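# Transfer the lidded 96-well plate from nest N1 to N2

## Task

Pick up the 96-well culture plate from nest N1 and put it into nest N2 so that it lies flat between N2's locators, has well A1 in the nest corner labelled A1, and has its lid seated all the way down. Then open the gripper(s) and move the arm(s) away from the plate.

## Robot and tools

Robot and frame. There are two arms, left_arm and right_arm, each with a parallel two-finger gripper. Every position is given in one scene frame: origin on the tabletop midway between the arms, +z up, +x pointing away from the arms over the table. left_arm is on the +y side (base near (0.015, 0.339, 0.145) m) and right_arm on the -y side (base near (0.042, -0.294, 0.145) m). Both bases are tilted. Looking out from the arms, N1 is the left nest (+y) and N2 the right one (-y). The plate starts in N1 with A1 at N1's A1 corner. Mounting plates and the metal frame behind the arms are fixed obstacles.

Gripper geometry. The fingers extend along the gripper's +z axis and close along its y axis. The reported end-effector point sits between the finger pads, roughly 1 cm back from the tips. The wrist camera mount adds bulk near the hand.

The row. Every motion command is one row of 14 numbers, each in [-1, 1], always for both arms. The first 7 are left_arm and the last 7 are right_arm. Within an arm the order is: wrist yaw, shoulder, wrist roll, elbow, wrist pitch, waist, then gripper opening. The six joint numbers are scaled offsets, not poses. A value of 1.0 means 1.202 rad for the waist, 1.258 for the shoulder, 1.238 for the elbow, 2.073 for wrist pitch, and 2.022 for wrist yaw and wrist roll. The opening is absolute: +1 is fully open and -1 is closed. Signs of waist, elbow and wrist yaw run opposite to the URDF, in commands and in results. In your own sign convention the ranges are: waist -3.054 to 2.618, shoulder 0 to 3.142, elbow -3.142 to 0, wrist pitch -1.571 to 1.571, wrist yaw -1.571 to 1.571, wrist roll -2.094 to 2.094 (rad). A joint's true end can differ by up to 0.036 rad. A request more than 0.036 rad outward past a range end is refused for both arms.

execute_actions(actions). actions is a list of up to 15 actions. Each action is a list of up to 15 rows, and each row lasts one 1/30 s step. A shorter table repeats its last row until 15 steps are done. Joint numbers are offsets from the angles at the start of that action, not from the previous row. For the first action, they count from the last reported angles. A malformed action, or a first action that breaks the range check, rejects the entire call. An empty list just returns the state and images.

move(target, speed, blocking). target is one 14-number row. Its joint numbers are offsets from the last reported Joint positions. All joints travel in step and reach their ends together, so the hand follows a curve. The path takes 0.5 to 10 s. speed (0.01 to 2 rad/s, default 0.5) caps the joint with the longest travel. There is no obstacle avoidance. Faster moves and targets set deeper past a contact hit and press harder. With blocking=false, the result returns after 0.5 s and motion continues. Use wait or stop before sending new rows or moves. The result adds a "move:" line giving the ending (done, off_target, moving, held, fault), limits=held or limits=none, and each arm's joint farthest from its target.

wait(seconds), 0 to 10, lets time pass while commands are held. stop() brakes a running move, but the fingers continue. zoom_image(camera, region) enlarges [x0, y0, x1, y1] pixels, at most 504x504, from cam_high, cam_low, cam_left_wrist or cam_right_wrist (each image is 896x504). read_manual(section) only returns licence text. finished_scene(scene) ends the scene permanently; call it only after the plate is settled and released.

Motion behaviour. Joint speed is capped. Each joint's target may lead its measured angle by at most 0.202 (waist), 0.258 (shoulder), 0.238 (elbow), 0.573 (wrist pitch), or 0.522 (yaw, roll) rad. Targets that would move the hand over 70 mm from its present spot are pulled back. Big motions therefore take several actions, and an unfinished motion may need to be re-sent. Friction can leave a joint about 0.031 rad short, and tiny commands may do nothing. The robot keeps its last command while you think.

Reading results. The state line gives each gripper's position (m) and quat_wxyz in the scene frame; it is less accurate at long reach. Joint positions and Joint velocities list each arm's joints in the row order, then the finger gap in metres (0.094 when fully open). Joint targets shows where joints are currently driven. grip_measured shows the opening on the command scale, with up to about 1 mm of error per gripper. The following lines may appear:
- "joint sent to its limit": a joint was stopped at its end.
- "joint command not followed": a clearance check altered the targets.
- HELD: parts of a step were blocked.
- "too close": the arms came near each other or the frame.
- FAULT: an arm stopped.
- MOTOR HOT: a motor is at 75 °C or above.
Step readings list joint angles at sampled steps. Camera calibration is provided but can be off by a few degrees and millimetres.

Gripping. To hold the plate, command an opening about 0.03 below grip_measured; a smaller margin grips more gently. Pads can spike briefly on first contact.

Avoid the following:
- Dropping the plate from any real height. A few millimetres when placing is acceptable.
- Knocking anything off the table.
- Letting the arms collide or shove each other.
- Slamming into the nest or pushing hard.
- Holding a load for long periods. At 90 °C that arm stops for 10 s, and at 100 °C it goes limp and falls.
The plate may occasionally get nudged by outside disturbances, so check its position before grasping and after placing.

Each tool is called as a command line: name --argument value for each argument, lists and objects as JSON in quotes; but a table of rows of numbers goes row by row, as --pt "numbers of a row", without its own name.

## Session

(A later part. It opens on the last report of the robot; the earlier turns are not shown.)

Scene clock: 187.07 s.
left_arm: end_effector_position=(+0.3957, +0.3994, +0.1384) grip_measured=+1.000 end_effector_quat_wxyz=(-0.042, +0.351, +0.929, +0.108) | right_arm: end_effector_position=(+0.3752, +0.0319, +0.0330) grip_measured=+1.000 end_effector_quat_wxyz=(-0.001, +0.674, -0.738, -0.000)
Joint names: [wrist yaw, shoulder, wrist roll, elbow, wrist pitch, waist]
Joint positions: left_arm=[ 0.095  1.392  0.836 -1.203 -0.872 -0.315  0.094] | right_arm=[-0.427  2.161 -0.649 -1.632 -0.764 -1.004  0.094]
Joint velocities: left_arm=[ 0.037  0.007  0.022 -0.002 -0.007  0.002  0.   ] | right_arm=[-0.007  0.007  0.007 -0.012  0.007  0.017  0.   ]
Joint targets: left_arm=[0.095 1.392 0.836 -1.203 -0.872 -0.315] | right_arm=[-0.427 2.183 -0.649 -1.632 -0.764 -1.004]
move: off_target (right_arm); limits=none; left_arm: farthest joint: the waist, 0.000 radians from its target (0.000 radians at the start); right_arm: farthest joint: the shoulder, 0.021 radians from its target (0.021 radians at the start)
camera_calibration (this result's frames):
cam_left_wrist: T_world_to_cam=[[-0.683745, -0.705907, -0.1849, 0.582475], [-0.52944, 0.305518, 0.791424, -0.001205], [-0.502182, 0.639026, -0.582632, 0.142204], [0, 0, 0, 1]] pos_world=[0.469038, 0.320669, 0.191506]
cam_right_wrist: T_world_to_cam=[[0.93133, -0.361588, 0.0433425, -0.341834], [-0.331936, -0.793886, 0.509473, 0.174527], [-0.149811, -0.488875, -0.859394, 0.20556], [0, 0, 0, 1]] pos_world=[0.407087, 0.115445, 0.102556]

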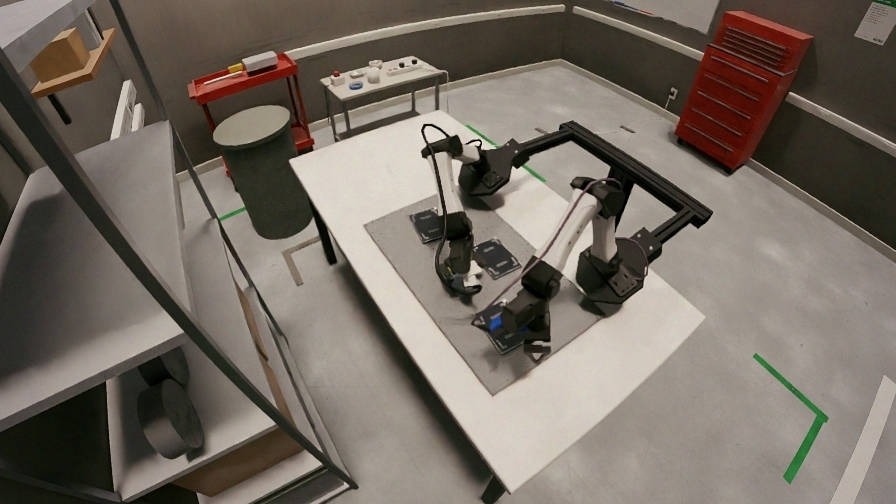

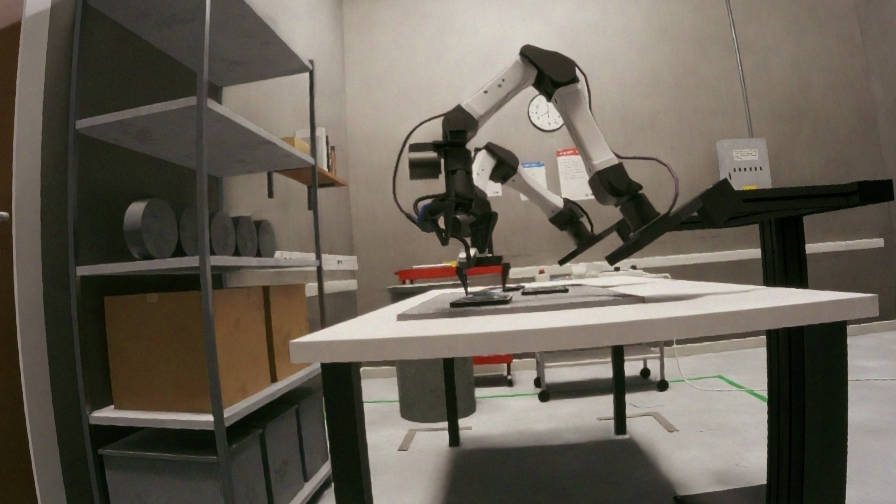

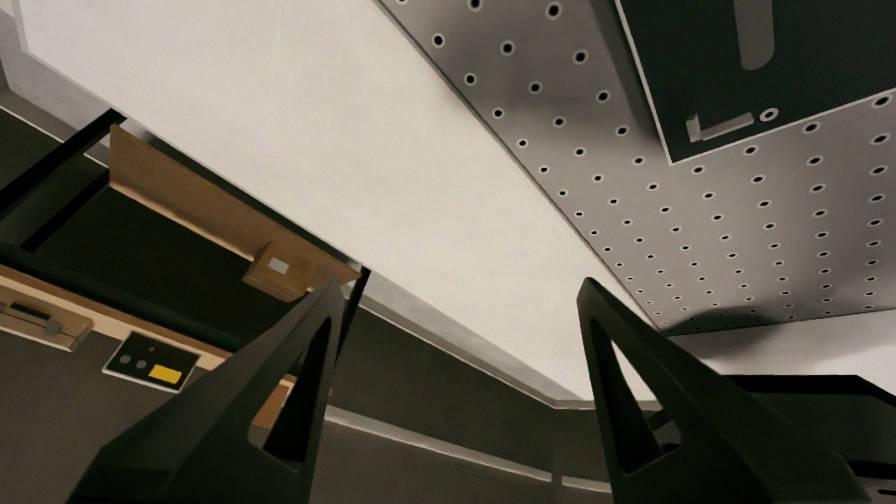

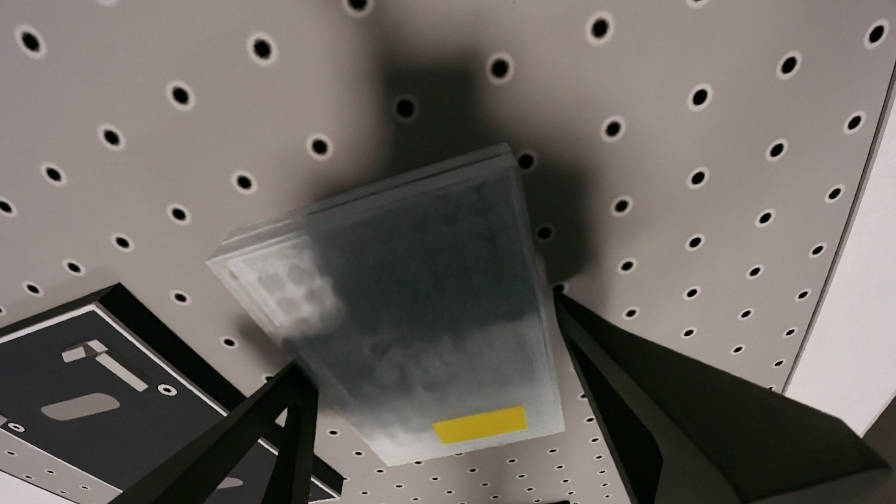

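move --target '[0,0,0,0,0,0,1, 0,0.021,0,0,0,0,1]' --speed 0.03

Scene clock: 191.90 s.
left_arm: end_effector_position=(+0.3957, +0.3994, +0.1384) grip_measured=+1.000 end_effector_quat_wxyz=(-0.042, +0.351, +0.929, +0.108) | right_arm: end_effector_position=(+0.3718, +0.0315, +0.0282) grip_measured=+1.000 end_effector_quat_wxyz=(+0.005, +0.676, -0.736, +0.000)
Joint names: [wrist yaw, shoulder, wrist roll, elbow, wrist pitch, waist]
Joint positions: left_arm=[ 0.095  1.392  0.836 -1.203 -0.872 -0.315  0.094] | right_arm=[-0.427  2.174 -0.649 -1.632 -0.764 -1.004  0.094]
Joint velocities: left_arm=[ 0.022 -0.002 -0.037  0.007  0.007  0.007  0.   ] | right_arm=[ 0.037  0.002 -0.007  0.007  0.007 -0.002  0.   ]
Joint targets: left_arm=[0.095 1.392 0.836 -1.203 -0.872 -0.315] | right_arm=[-0.427 2.188 -0.649 -1.632 -0.764 -1.004]
move: done; limits=none; left_arm: farthest joint: the waist, 0.000 radians from its target (0.000 radians at the start); right_arm: farthest joint: the shoulder, 0.013 radians from its target (0.026 radians at the start)
camera_calibration (this result's frames):
cam_left_wrist: T_world_to_cam=[[-0.683745, -0.705907, -0.1849, 0.582475], [-0.52944, 0.305518, 0.791424, -0.001205], [-0.502182, 0.639026, -0.582632, 0.142204], [0, 0, 0, 1]] pos_world=[0.469038, 0.320669, 0.191506]
cam_right_wrist: T_world_to_cam=[[0.933586, -0.356218, 0.0390687, -0.339521], [-0.323592, -0.791158, 0.518997, 0.17213], [-0.153966, -0.497171, -0.853883, 0.202321], [0, 0, 0, 1]] pos_world=[0.403823, 0.115827, 0.0966885]

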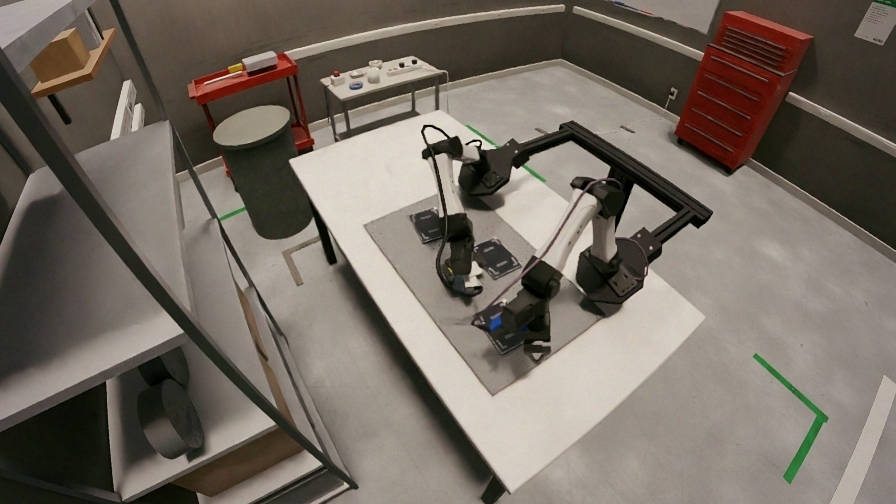

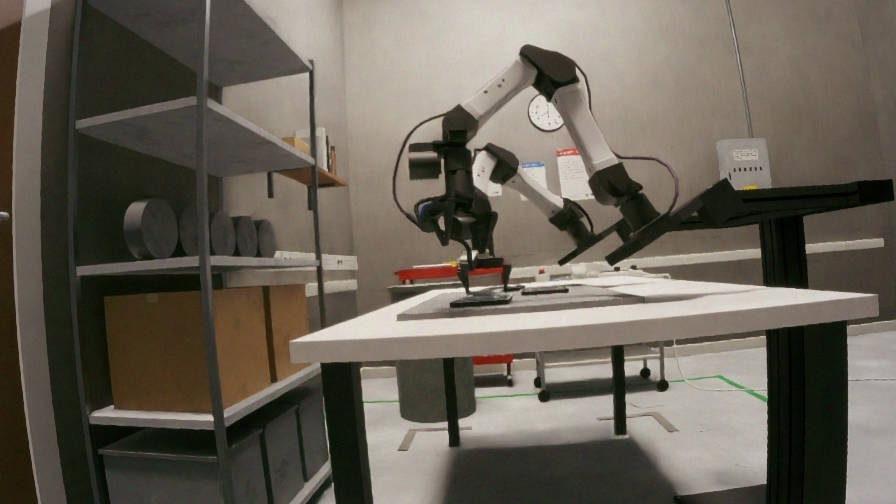

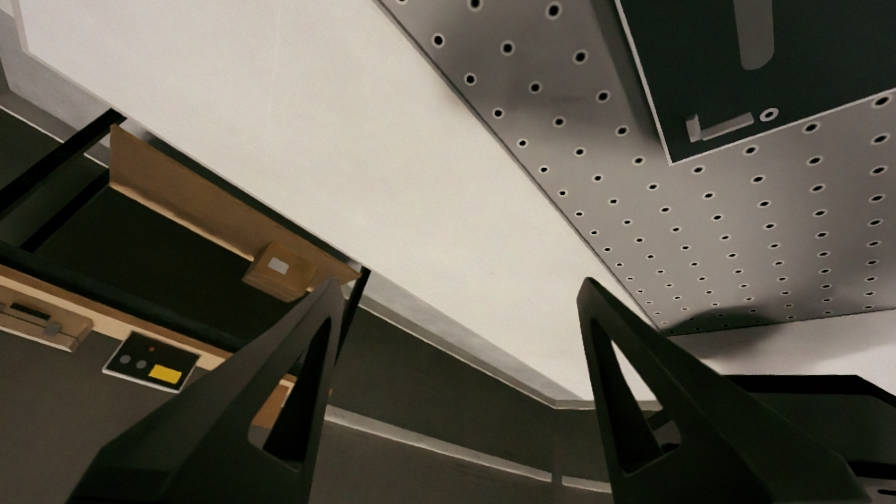

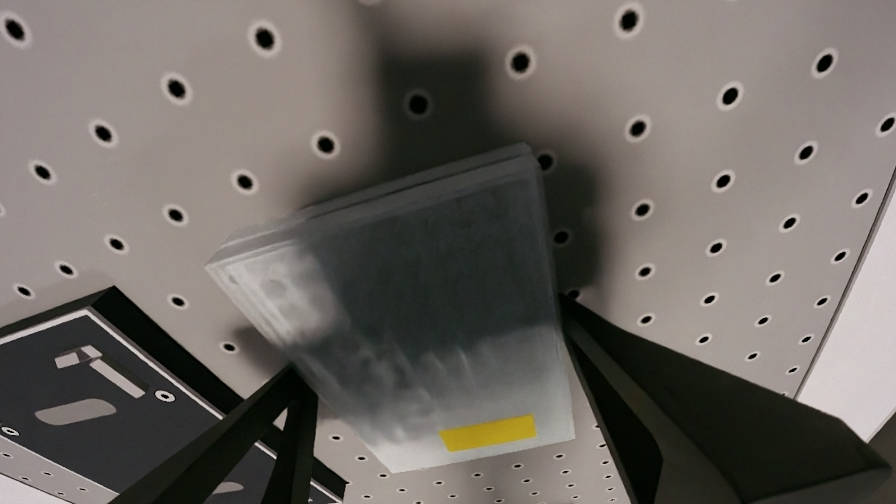

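move --target '[0,0,0,0,0,0,1, 0,0,0,0,0,0,0.72]'

move --target '[0,0,0,0,0,0,1, -0.008,-0.075,0.019,-0.052,-0.075,-0.03,0.72]' --speed 0.08

Scene clock: 195.17 s.
left_arm: end_effector_position=(+0.3957, +0.3994, +0.1384) grip_measured=+1.000 end_effector_quat_wxyz=(-0.042, +0.351, +0.929, +0.108) | right_arm: end_effector_position=(+0.3718, +0.0315, +0.0282) grip_measured=+0.800 end_effector_quat_wxyz=(+0.005, +0.676, -0.736, +0.000)
Joint names: [wrist yaw, shoulder, wrist roll, elbow, wrist pitch, waist]
Joint positions: left_arm=[ 0.095  1.392  0.836 -1.203 -0.872 -0.315  0.094] | right_arm=[-0.427  2.174 -0.649 -1.632 -0.764 -1.004  0.085]
Joint velocities: left_arm=[ 0.022  0.002 -0.022 -0.002  0.007 -0.002  0.   ] | right_arm=[ 0.022  0.012  0.037  0.002 -0.007  0.002 -0.001]
Joint targets: left_arm=[0.095 1.392 0.836 -1.203 -0.872 -0.315] | right_arm=[-0.427 2.174 -0.649 -1.632 -0.764 -1.004]
move: done; limits=none; left_arm: farthest joint: the waist, 0.000 radians from its target (0.000 radians at the start); right_arm: farthest joint: the waist, 0.000 radians from its target (0.000 radians at the start)
camera_calibration (this result's frames):
cam_left_wrist: T_world_to_cam=[[-0.683745, -0.705907, -0.1849, 0.582475], [-0.52944, 0.305518, 0.791424, -0.001205], [-0.502182, 0.639026, -0.582632, 0.142204], [0, 0, 0, 1]] pos_world=[0.469038, 0.320669, 0.191506]
cam_right_wrist: T_world_to_cam=[[0.933596, -0.356231, 0.0387133, -0.339453], [-0.323448, -0.791289, 0.518887, 0.172103], [-0.15421, -0.496952, -0.853966, 0.202422], [0, 0, 0, 1]] pos_world=[0.403794, 0.115853, 0.096701]

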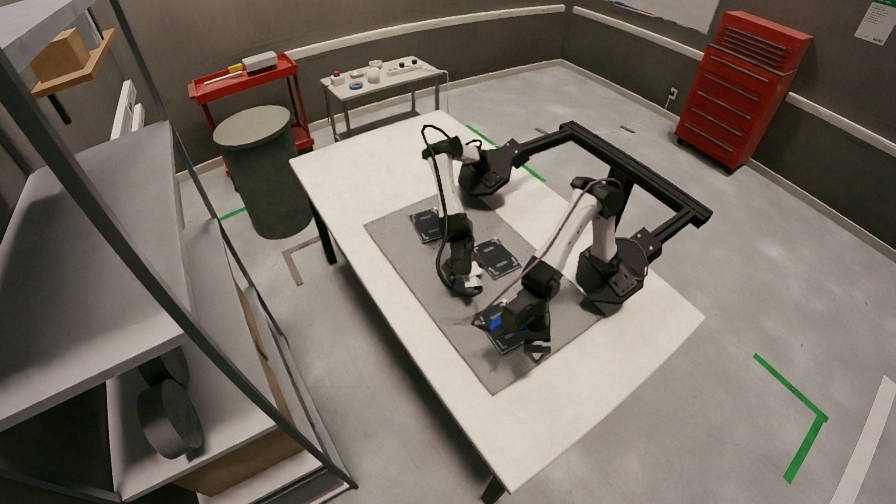

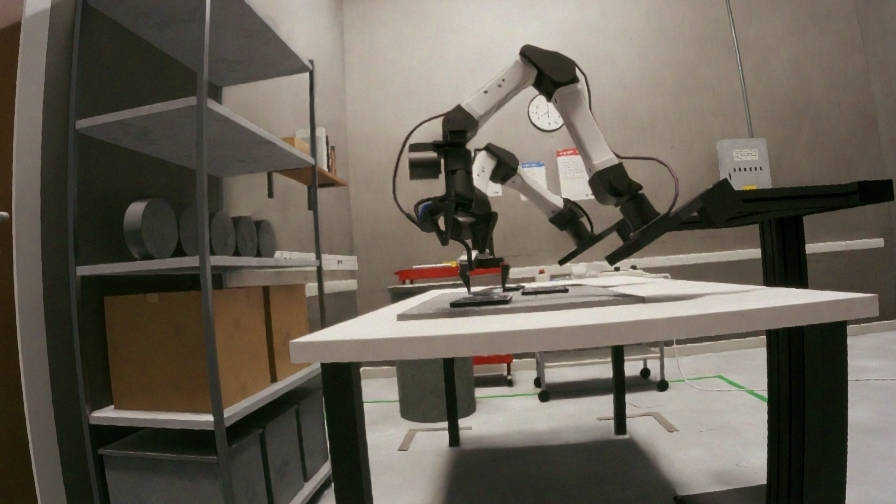

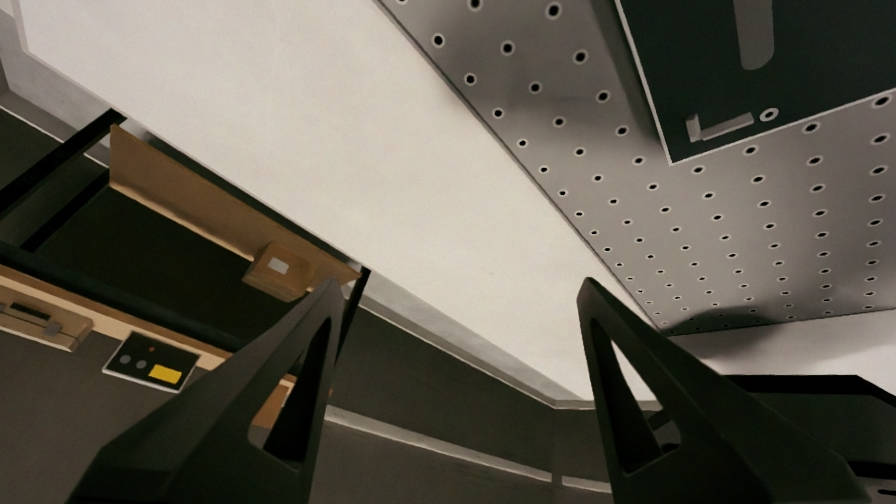

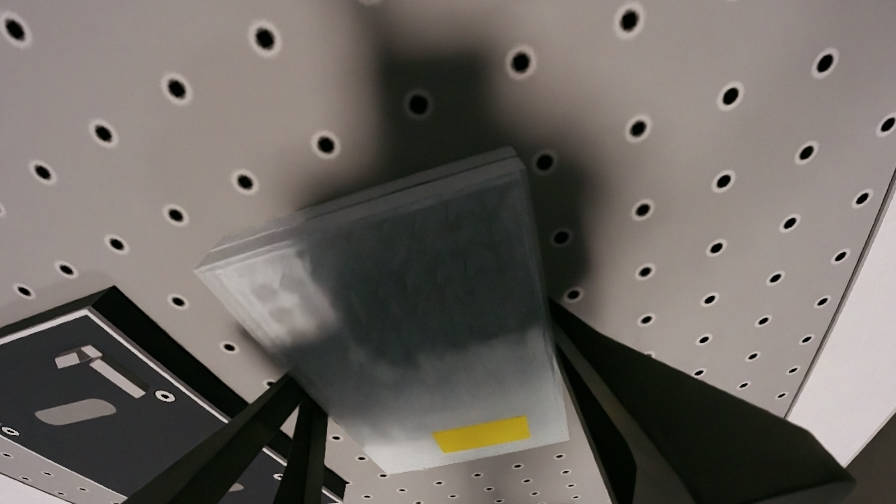

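Scene clock: 197.60 s.
left_arm: end_effector_position=(+0.3957, +0.3994, +0.1384) grip_measured=+1.000 end_effector_quat_wxyz=(-0.042, +0.351, +0.929, +0.108) | right_arm: end_effector_position=(+0.3736, +0.0251, +0.0672) grip_measured=+0.800 end_effector_quat_wxyz=(+0.013, +0.679, -0.734, -0.000)
Joint names: [wrist yaw, shoulder, wrist roll, elbow, wrist pitch, waist]
Joint positions: left_arm=[ 0.095  1.392  0.836 -1.203 -0.872 -0.315  0.094] | right_arm=[-0.431  2.104 -0.622 -1.672 -0.903 -1.03   0.085]
Joint velocities: left_arm=[ 0.095 -0.017 -0.081  0.007 -0.051  0.012  0.   ] | right_arm=[ 0.022  0.002 -0.007 -0.007 -0.022  0.017 -0.001]
Joint targets: left_arm=[0.095 1.392 0.836 -1.203 -0.872 -0.315] | right_arm=[-0.443 2.080 -0.611 -1.696 -0.920 -1.040]
move: off_target (right_arm); limits=none; left_arm: farthest joint: the waist, 0.000 radians from its target (0.000 radians at the start); right_arm: farthest joint: the elbow, 0.025 radians from its target (0.064 radians at the start)
camera_calibration (this result's frames):
cam_left_wrist: T_world_to_cam=[[-0.683745, -0.705907, -0.1849, 0.582475], [-0.52944, 0.305518, 0.791424, -0.001205], [-0.502182, 0.639026, -0.582632, 0.142204], [0, 0, 0, 1]] pos_world=[0.469038, 0.320669, 0.191506]
cam_right_wrist: T_world_to_cam=[[0.936794, -0.348507, 0.0309928, -0.345806], [-0.310803, -0.78821, 0.531156, 0.141719], [-0.160683, -0.507216, -0.846707, 0.235001], [0, 0, 0, 1]] pos_world=[0.405757, 0.110385, 0.134419]

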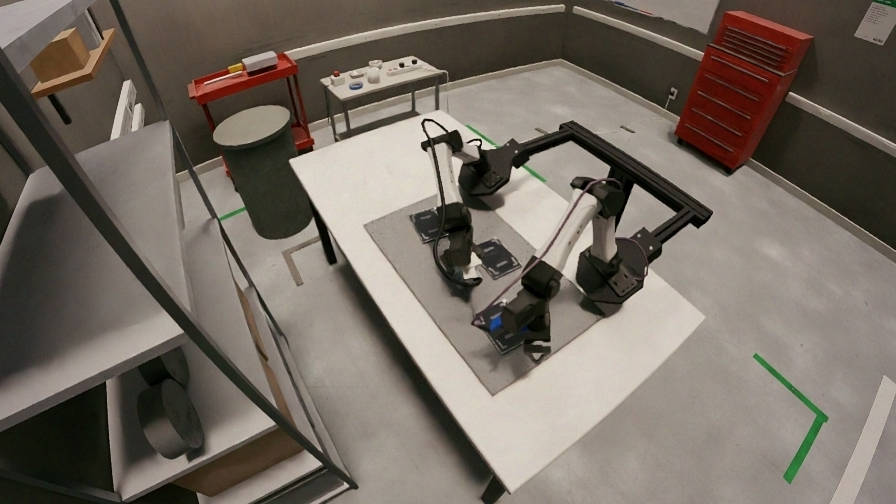

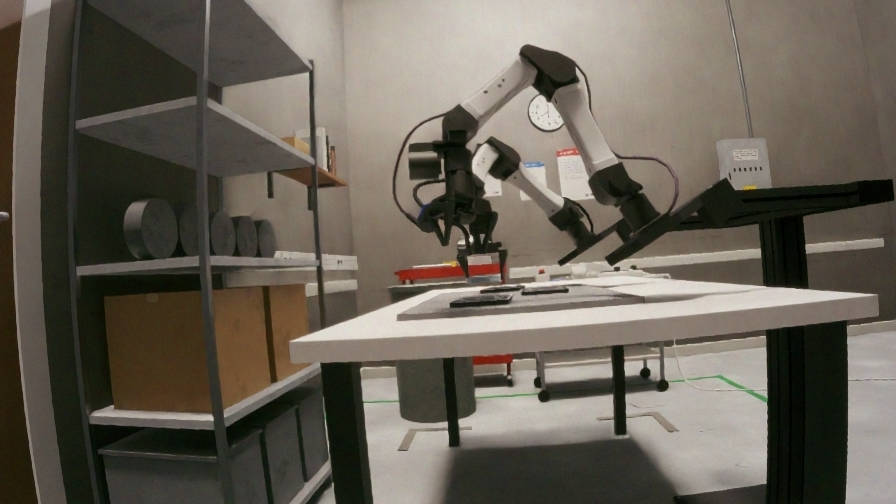

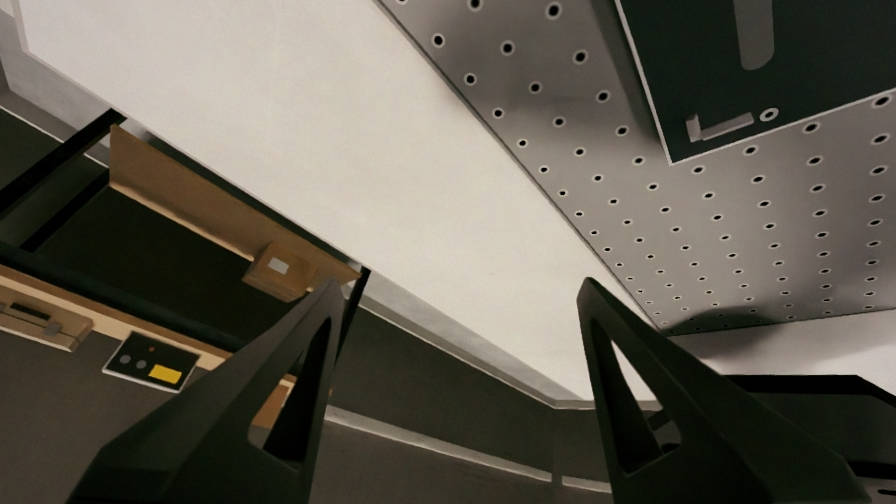

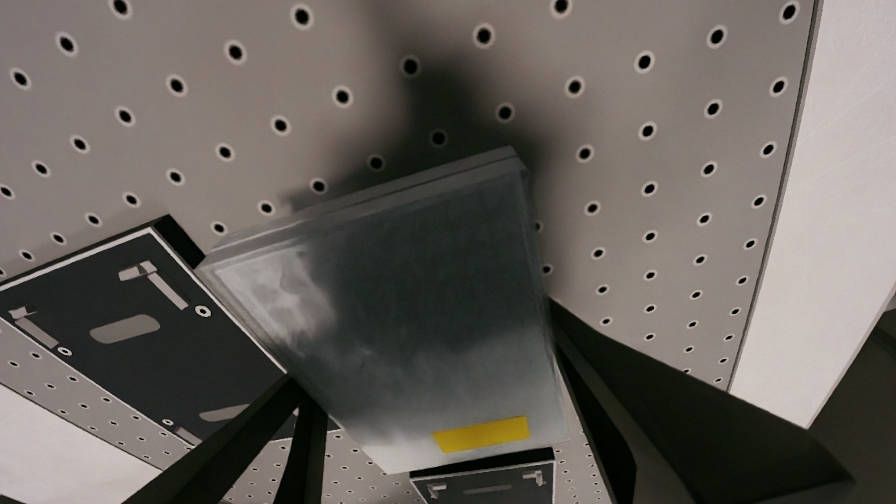

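move --target '[0,0,0,0,0,0,1, 0.062,-0.36,-0.149,0.38,0.08,0.281,0.72]' --speed 0.3

Scene clock: 210.57 s.
left_arm: end_effector_position=(+0.3957, +0.3994, +0.1384) grip_measured=+1.000 end_effector_quat_wxyz=(-0.042, +0.351, +0.929, +0.108) | right_arm: end_effector_position=(+0.3972, -0.1303, +0.0797) grip_measured=+0.800 end_effector_quat_wxyz=(+0.010, +0.658, -0.753, -0.007)
Joint names: [wrist yaw, shoulder, wrist roll, elbow, wrist pitch, waist]
Joint positions: left_arm=[ 0.095  1.392  0.836 -1.203 -0.872 -0.315  0.094] | right_arm=[-0.316  1.674 -0.911 -1.222 -0.751 -0.696  0.085]
Joint velocities: left_arm=[ 0.022 -0.002  0.037  0.012 -0.037  0.012  0.   ] | right_arm=[-0.007 -0.017  0.022  0.002 -0.022 -0.007 -0.   ]
Joint targets: left_arm=[0.095 1.392 0.836 -1.203 -0.872 -0.315] | right_arm=[-0.306 1.651 -0.923 -1.201 -0.737 -0.692]
move: off_target (right_arm); limits=none; left_arm: farthest joint: the waist, 0.000 radians from its target (0.000 radians at the start); right_arm: farthest joint: the shoulder, 0.023 radians from its target (0.453 radians at the start)
camera_calibration (this result's frames):
cam_left_wrist: T_world_to_cam=[[-0.683745, -0.705907, -0.1849, 0.582475], [-0.52944, 0.305518, 0.791424, -0.001205], [-0.502182, 0.639026, -0.582632, 0.142204], [0, 0, 0, 1]] pos_world=[0.469038, 0.320669, 0.191506]
cam_right_wrist: T_world_to_cam=[[0.915795, -0.401047, 0.0219285, -0.420292], [-0.352659, -0.776771, 0.521784, 0.0388001], [-0.192226, -0.485581, -0.852795, 0.186452], [0, 0, 0, 1]] pos_world=[0.434426, -0.0478805, 0.147976]

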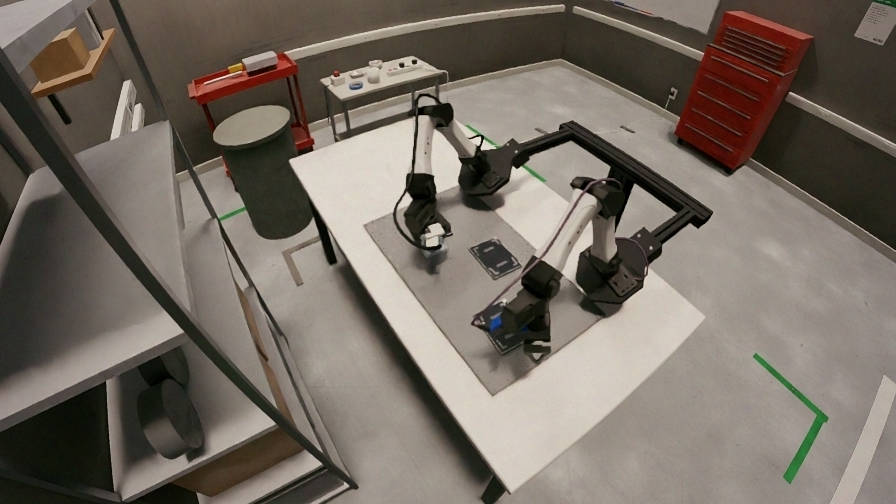

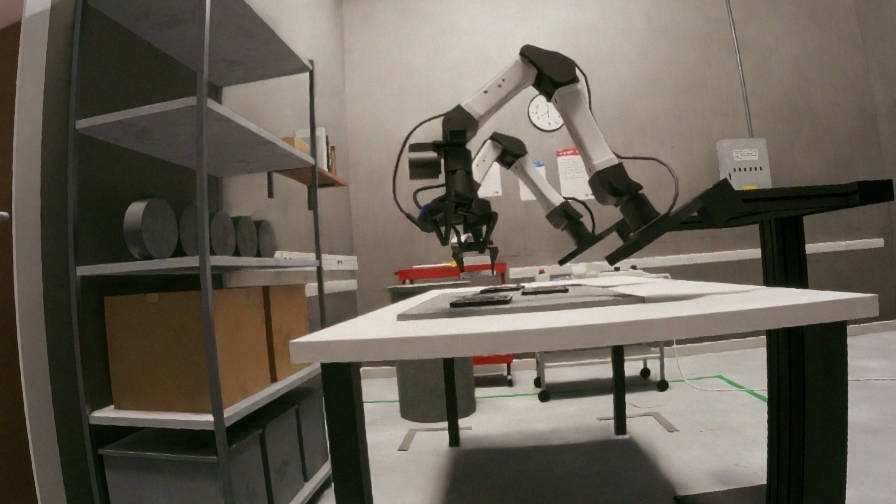

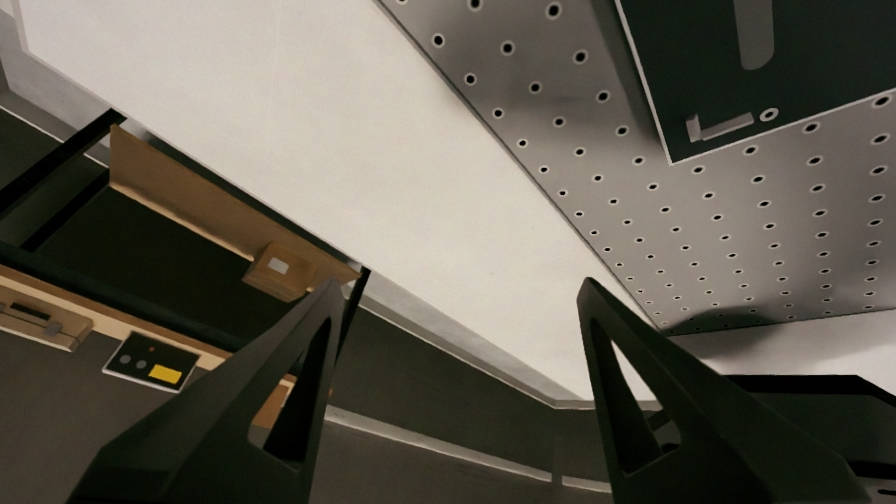

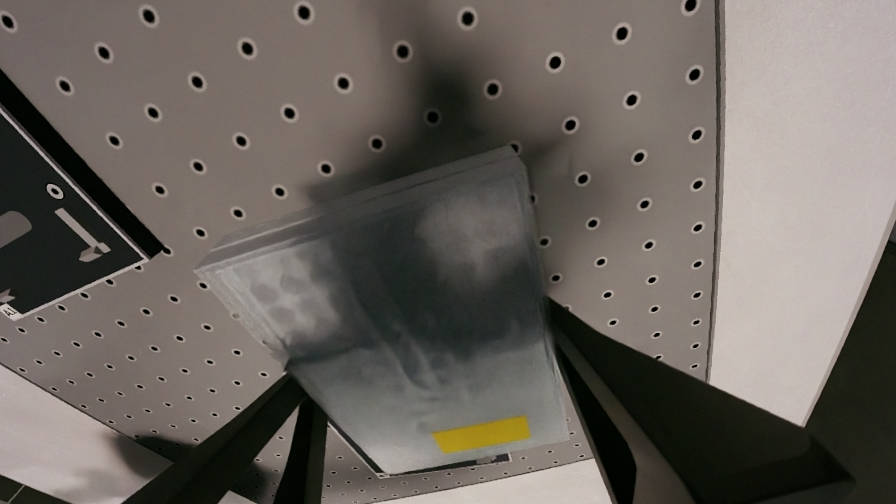

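move --target '[0,0,0,0,0,0,1, 0.071,-0.352,-0.16,0.424,0.096,0.289,0.72]' --speed 0.3

Scene clock: 214.90 s.
left_arm: end_effector_position=(+0.3957, +0.3994, +0.1384) grip_measured=+1.000 end_effector_quat_wxyz=(-0.042, +0.351, +0.929, +0.108) | right_arm: end_effector_position=(+0.3298, -0.2543, +0.0742) grip_measured=+0.800 end_effector_quat_wxyz=(+0.003, +0.653, -0.757, -0.002)
Joint names: [wrist yaw, shoulder, wrist roll, elbow, wrist pitch, waist]
Joint positions: left_arm=[ 0.095  1.392  0.836 -1.203 -0.872 -0.315  0.094] | right_arm=[-0.182  1.254 -1.223 -0.716 -0.566 -0.356  0.085]
Joint velocities: left_arm=[-0.007 -0.012 -0.022  0.007  0.007  0.017  0.   ] | right_arm=[-0.007  0.002 -0.051 -0.002  0.066 -0.002 -0.002]
Joint targets: left_arm=[0.095 1.392 0.836 -1.203 -0.872 -0.315] | right_arm=[-0.172 1.231 -1.235 -0.697 -0.552 -0.348]
move: off_target (right_arm); limits=none; left_arm: farthest joint: the waist, 0.000 radians from its target (0.000 radians at the start); right_arm: farthest joint: the shoulder, 0.023 radians from its target (0.442 radians at the start)
camera_calibration (this result's frames):
cam_left_wrist: T_world_to_cam=[[-0.683745, -0.705907, -0.1849, 0.582475], [-0.52944, 0.305518, 0.791424, -0.001205], [-0.502182, 0.639026, -0.582632, 0.142204], [0, 0, 0, 1]] pos_world=[0.469038, 0.320669, 0.191506]
cam_right_wrist: T_world_to_cam=[[0.909806, -0.413342, 0.0374473, -0.410452], [-0.372091, -0.772372, 0.514772, -0.0703624], [-0.183854, -0.482276, -0.856509, 0.106967], [0, 0, 0, 1]] pos_world=[0.366917, -0.172415, 0.143209]

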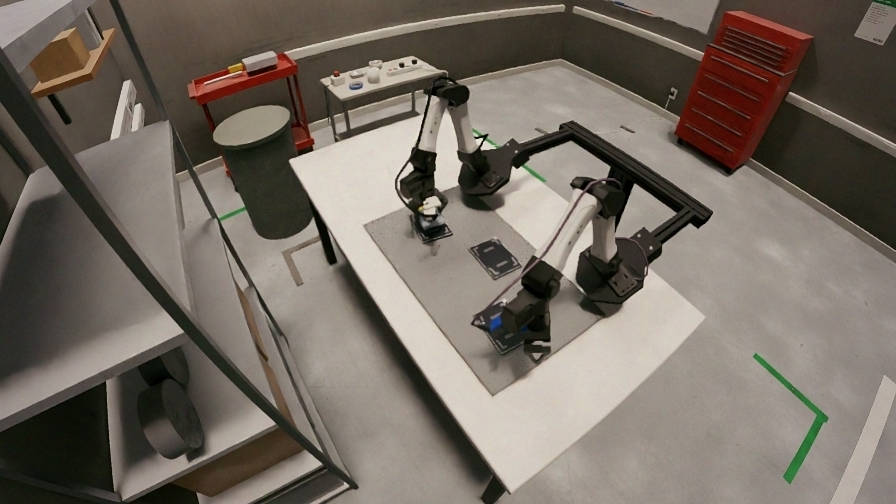

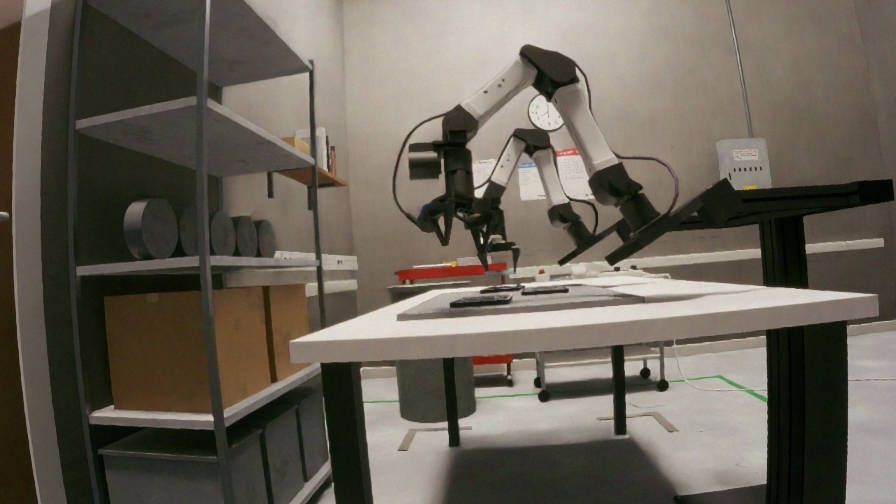

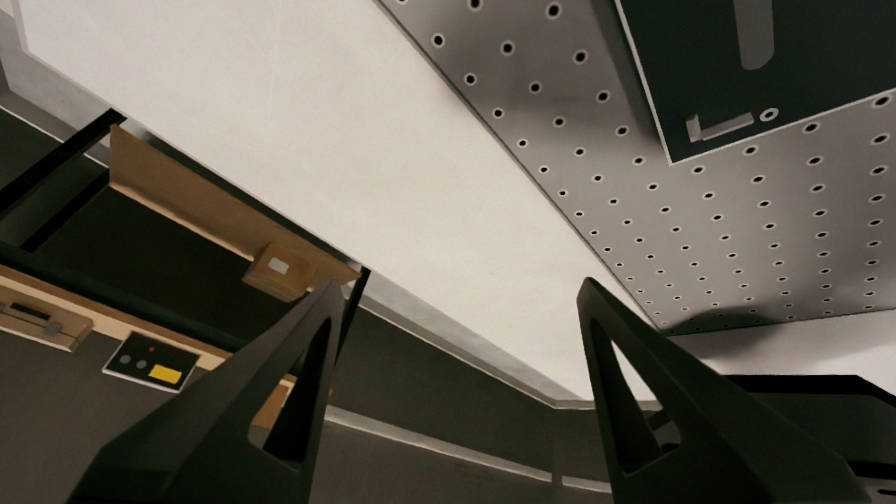

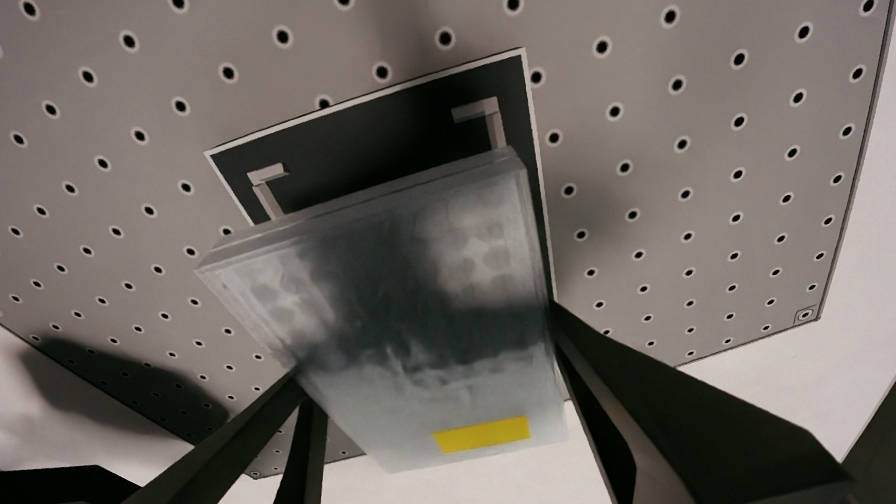

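zoom_image --camera "cam_right_wrist" --region '[180,30,580,290]'

Region (180, 30, 580, 290) of cam_right_wrist's 896x504 image, scaled by 1.260, with more detail than that image has; it fills the top 328 rows of this view, and the rest is white.

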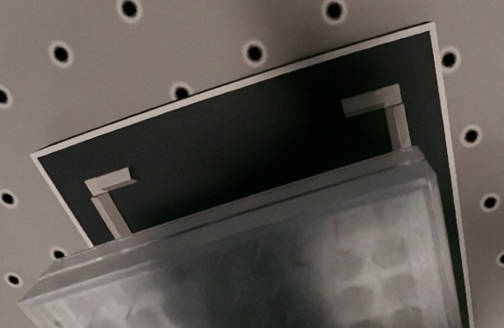

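move --target '[0,0,0,0,0,0,1, -0.004,0.08,0.018,0.043,0.066,-0.012,0.72]' --speed 0.08

Scene clock: 236.23 s.
left_arm: end_effector_position=(+0.3957, +0.3994, +0.1384) grip_measured=+1.000 end_effector_quat_wxyz=(-0.042, +0.351, +0.929, +0.108) | right_arm: end_effector_position=(+0.3297, -0.2479, +0.0504) grip_measured=+0.800 end_effector_quat_wxyz=(-0.000, +0.646, -0.764, -0.002)
Joint names: [wrist yaw, shoulder, wrist roll, elbow, wrist pitch, waist]
Joint positions: left_arm=[ 0.095  1.392  0.836 -1.203 -0.872 -0.315  0.094] | right_arm=[-0.181  1.339 -1.198 -0.682 -0.444 -0.361  0.085]
Joint velocities: left_arm=[ 0.051 -0.007 -0.037 -0.002  0.051  0.007  0.   ] | right_arm=[ 0.007 -0.022  0.022 -0.007 -0.022  0.017  0.   ]
Joint targets: left_arm=[0.095 1.392 0.836 -1.203 -0.872 -0.315] | right_arm=[-0.190 1.355 -1.187 -0.662 -0.430 -0.370]
move: done; limits=none; left_arm: farthest joint: the waist, 0.000 radians from its target (0.000 radians at the start); right_arm: farthest joint: the elbow, 0.020 radians from its target (0.053 radians at the start)
camera_calibration (this result's frames):
cam_left_wrist: T_world_to_cam=[[-0.683745, -0.705907, -0.1849, 0.582475], [-0.52944, 0.305518, 0.791424, -0.001205], [-0.502182, 0.639026, -0.582632, 0.142204], [0, 0, 0, 1]] pos_world=[0.469038, 0.320669, 0.191506]
cam_right_wrist: T_world_to_cam=[[0.900951, -0.432095, 0.0397506, -0.408724], [-0.390125, -0.766506, 0.510168, -0.0456282], [-0.189972, -0.475144, -0.859156, 0.0935], [0, 0, 0, 1]] pos_world=[0.368202, -0.167156, 0.119856]

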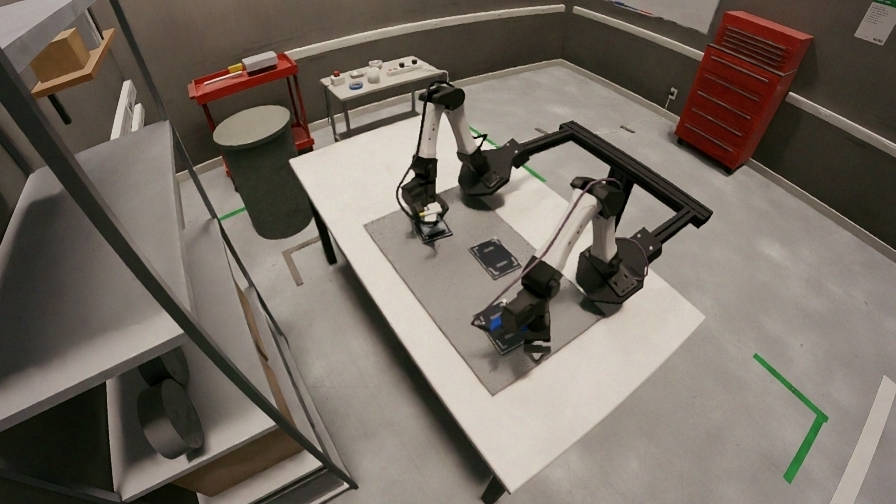

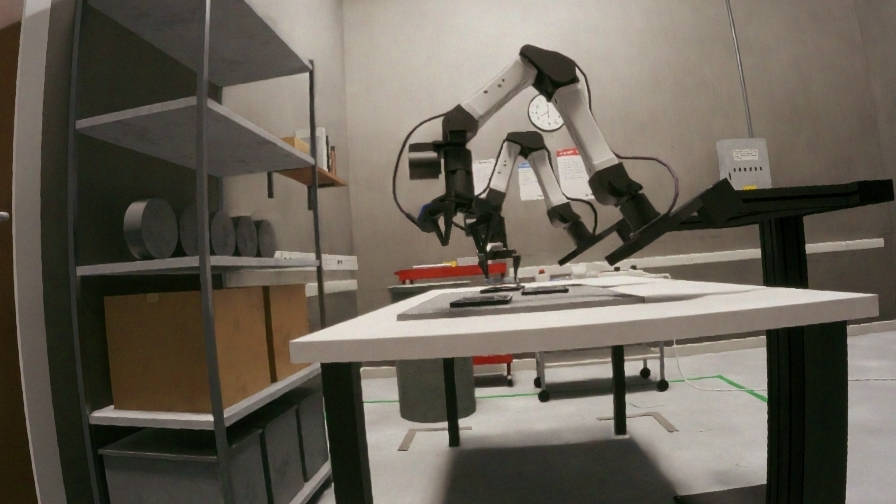

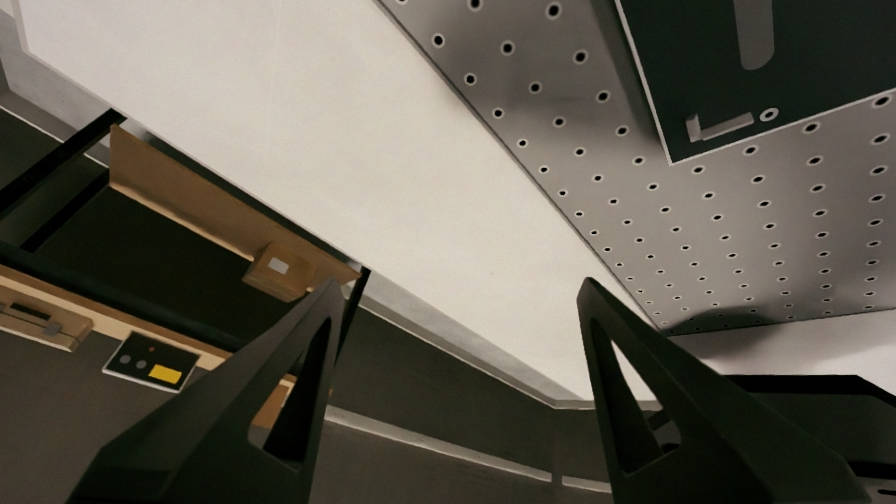

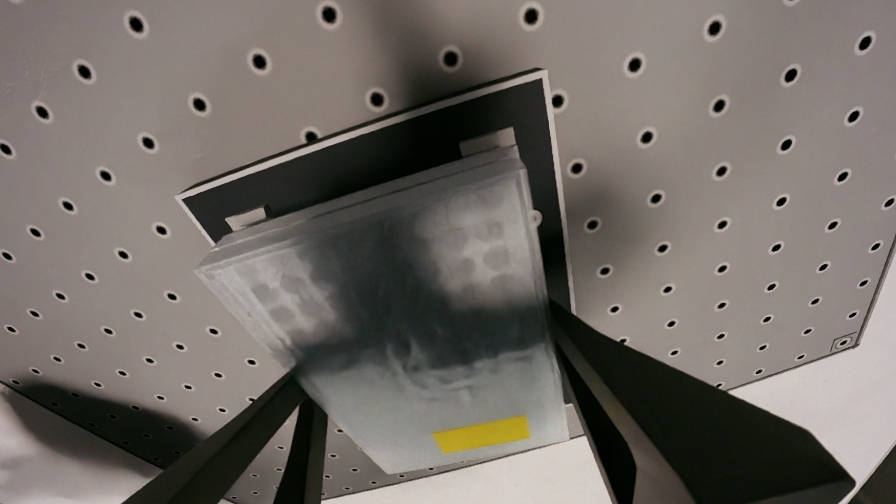

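zoom_image --camera "cam_right_wrist" --region '[170,60,570,290]'

Region (170, 60, 570, 290) of cam_right_wrist's 896x504 image, scaled by 1.260, with more detail than that image has; it fills the top 290 rows of this view, and the rest is white.

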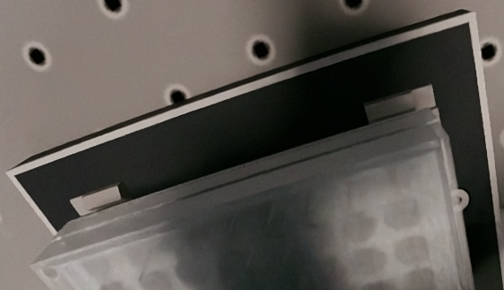

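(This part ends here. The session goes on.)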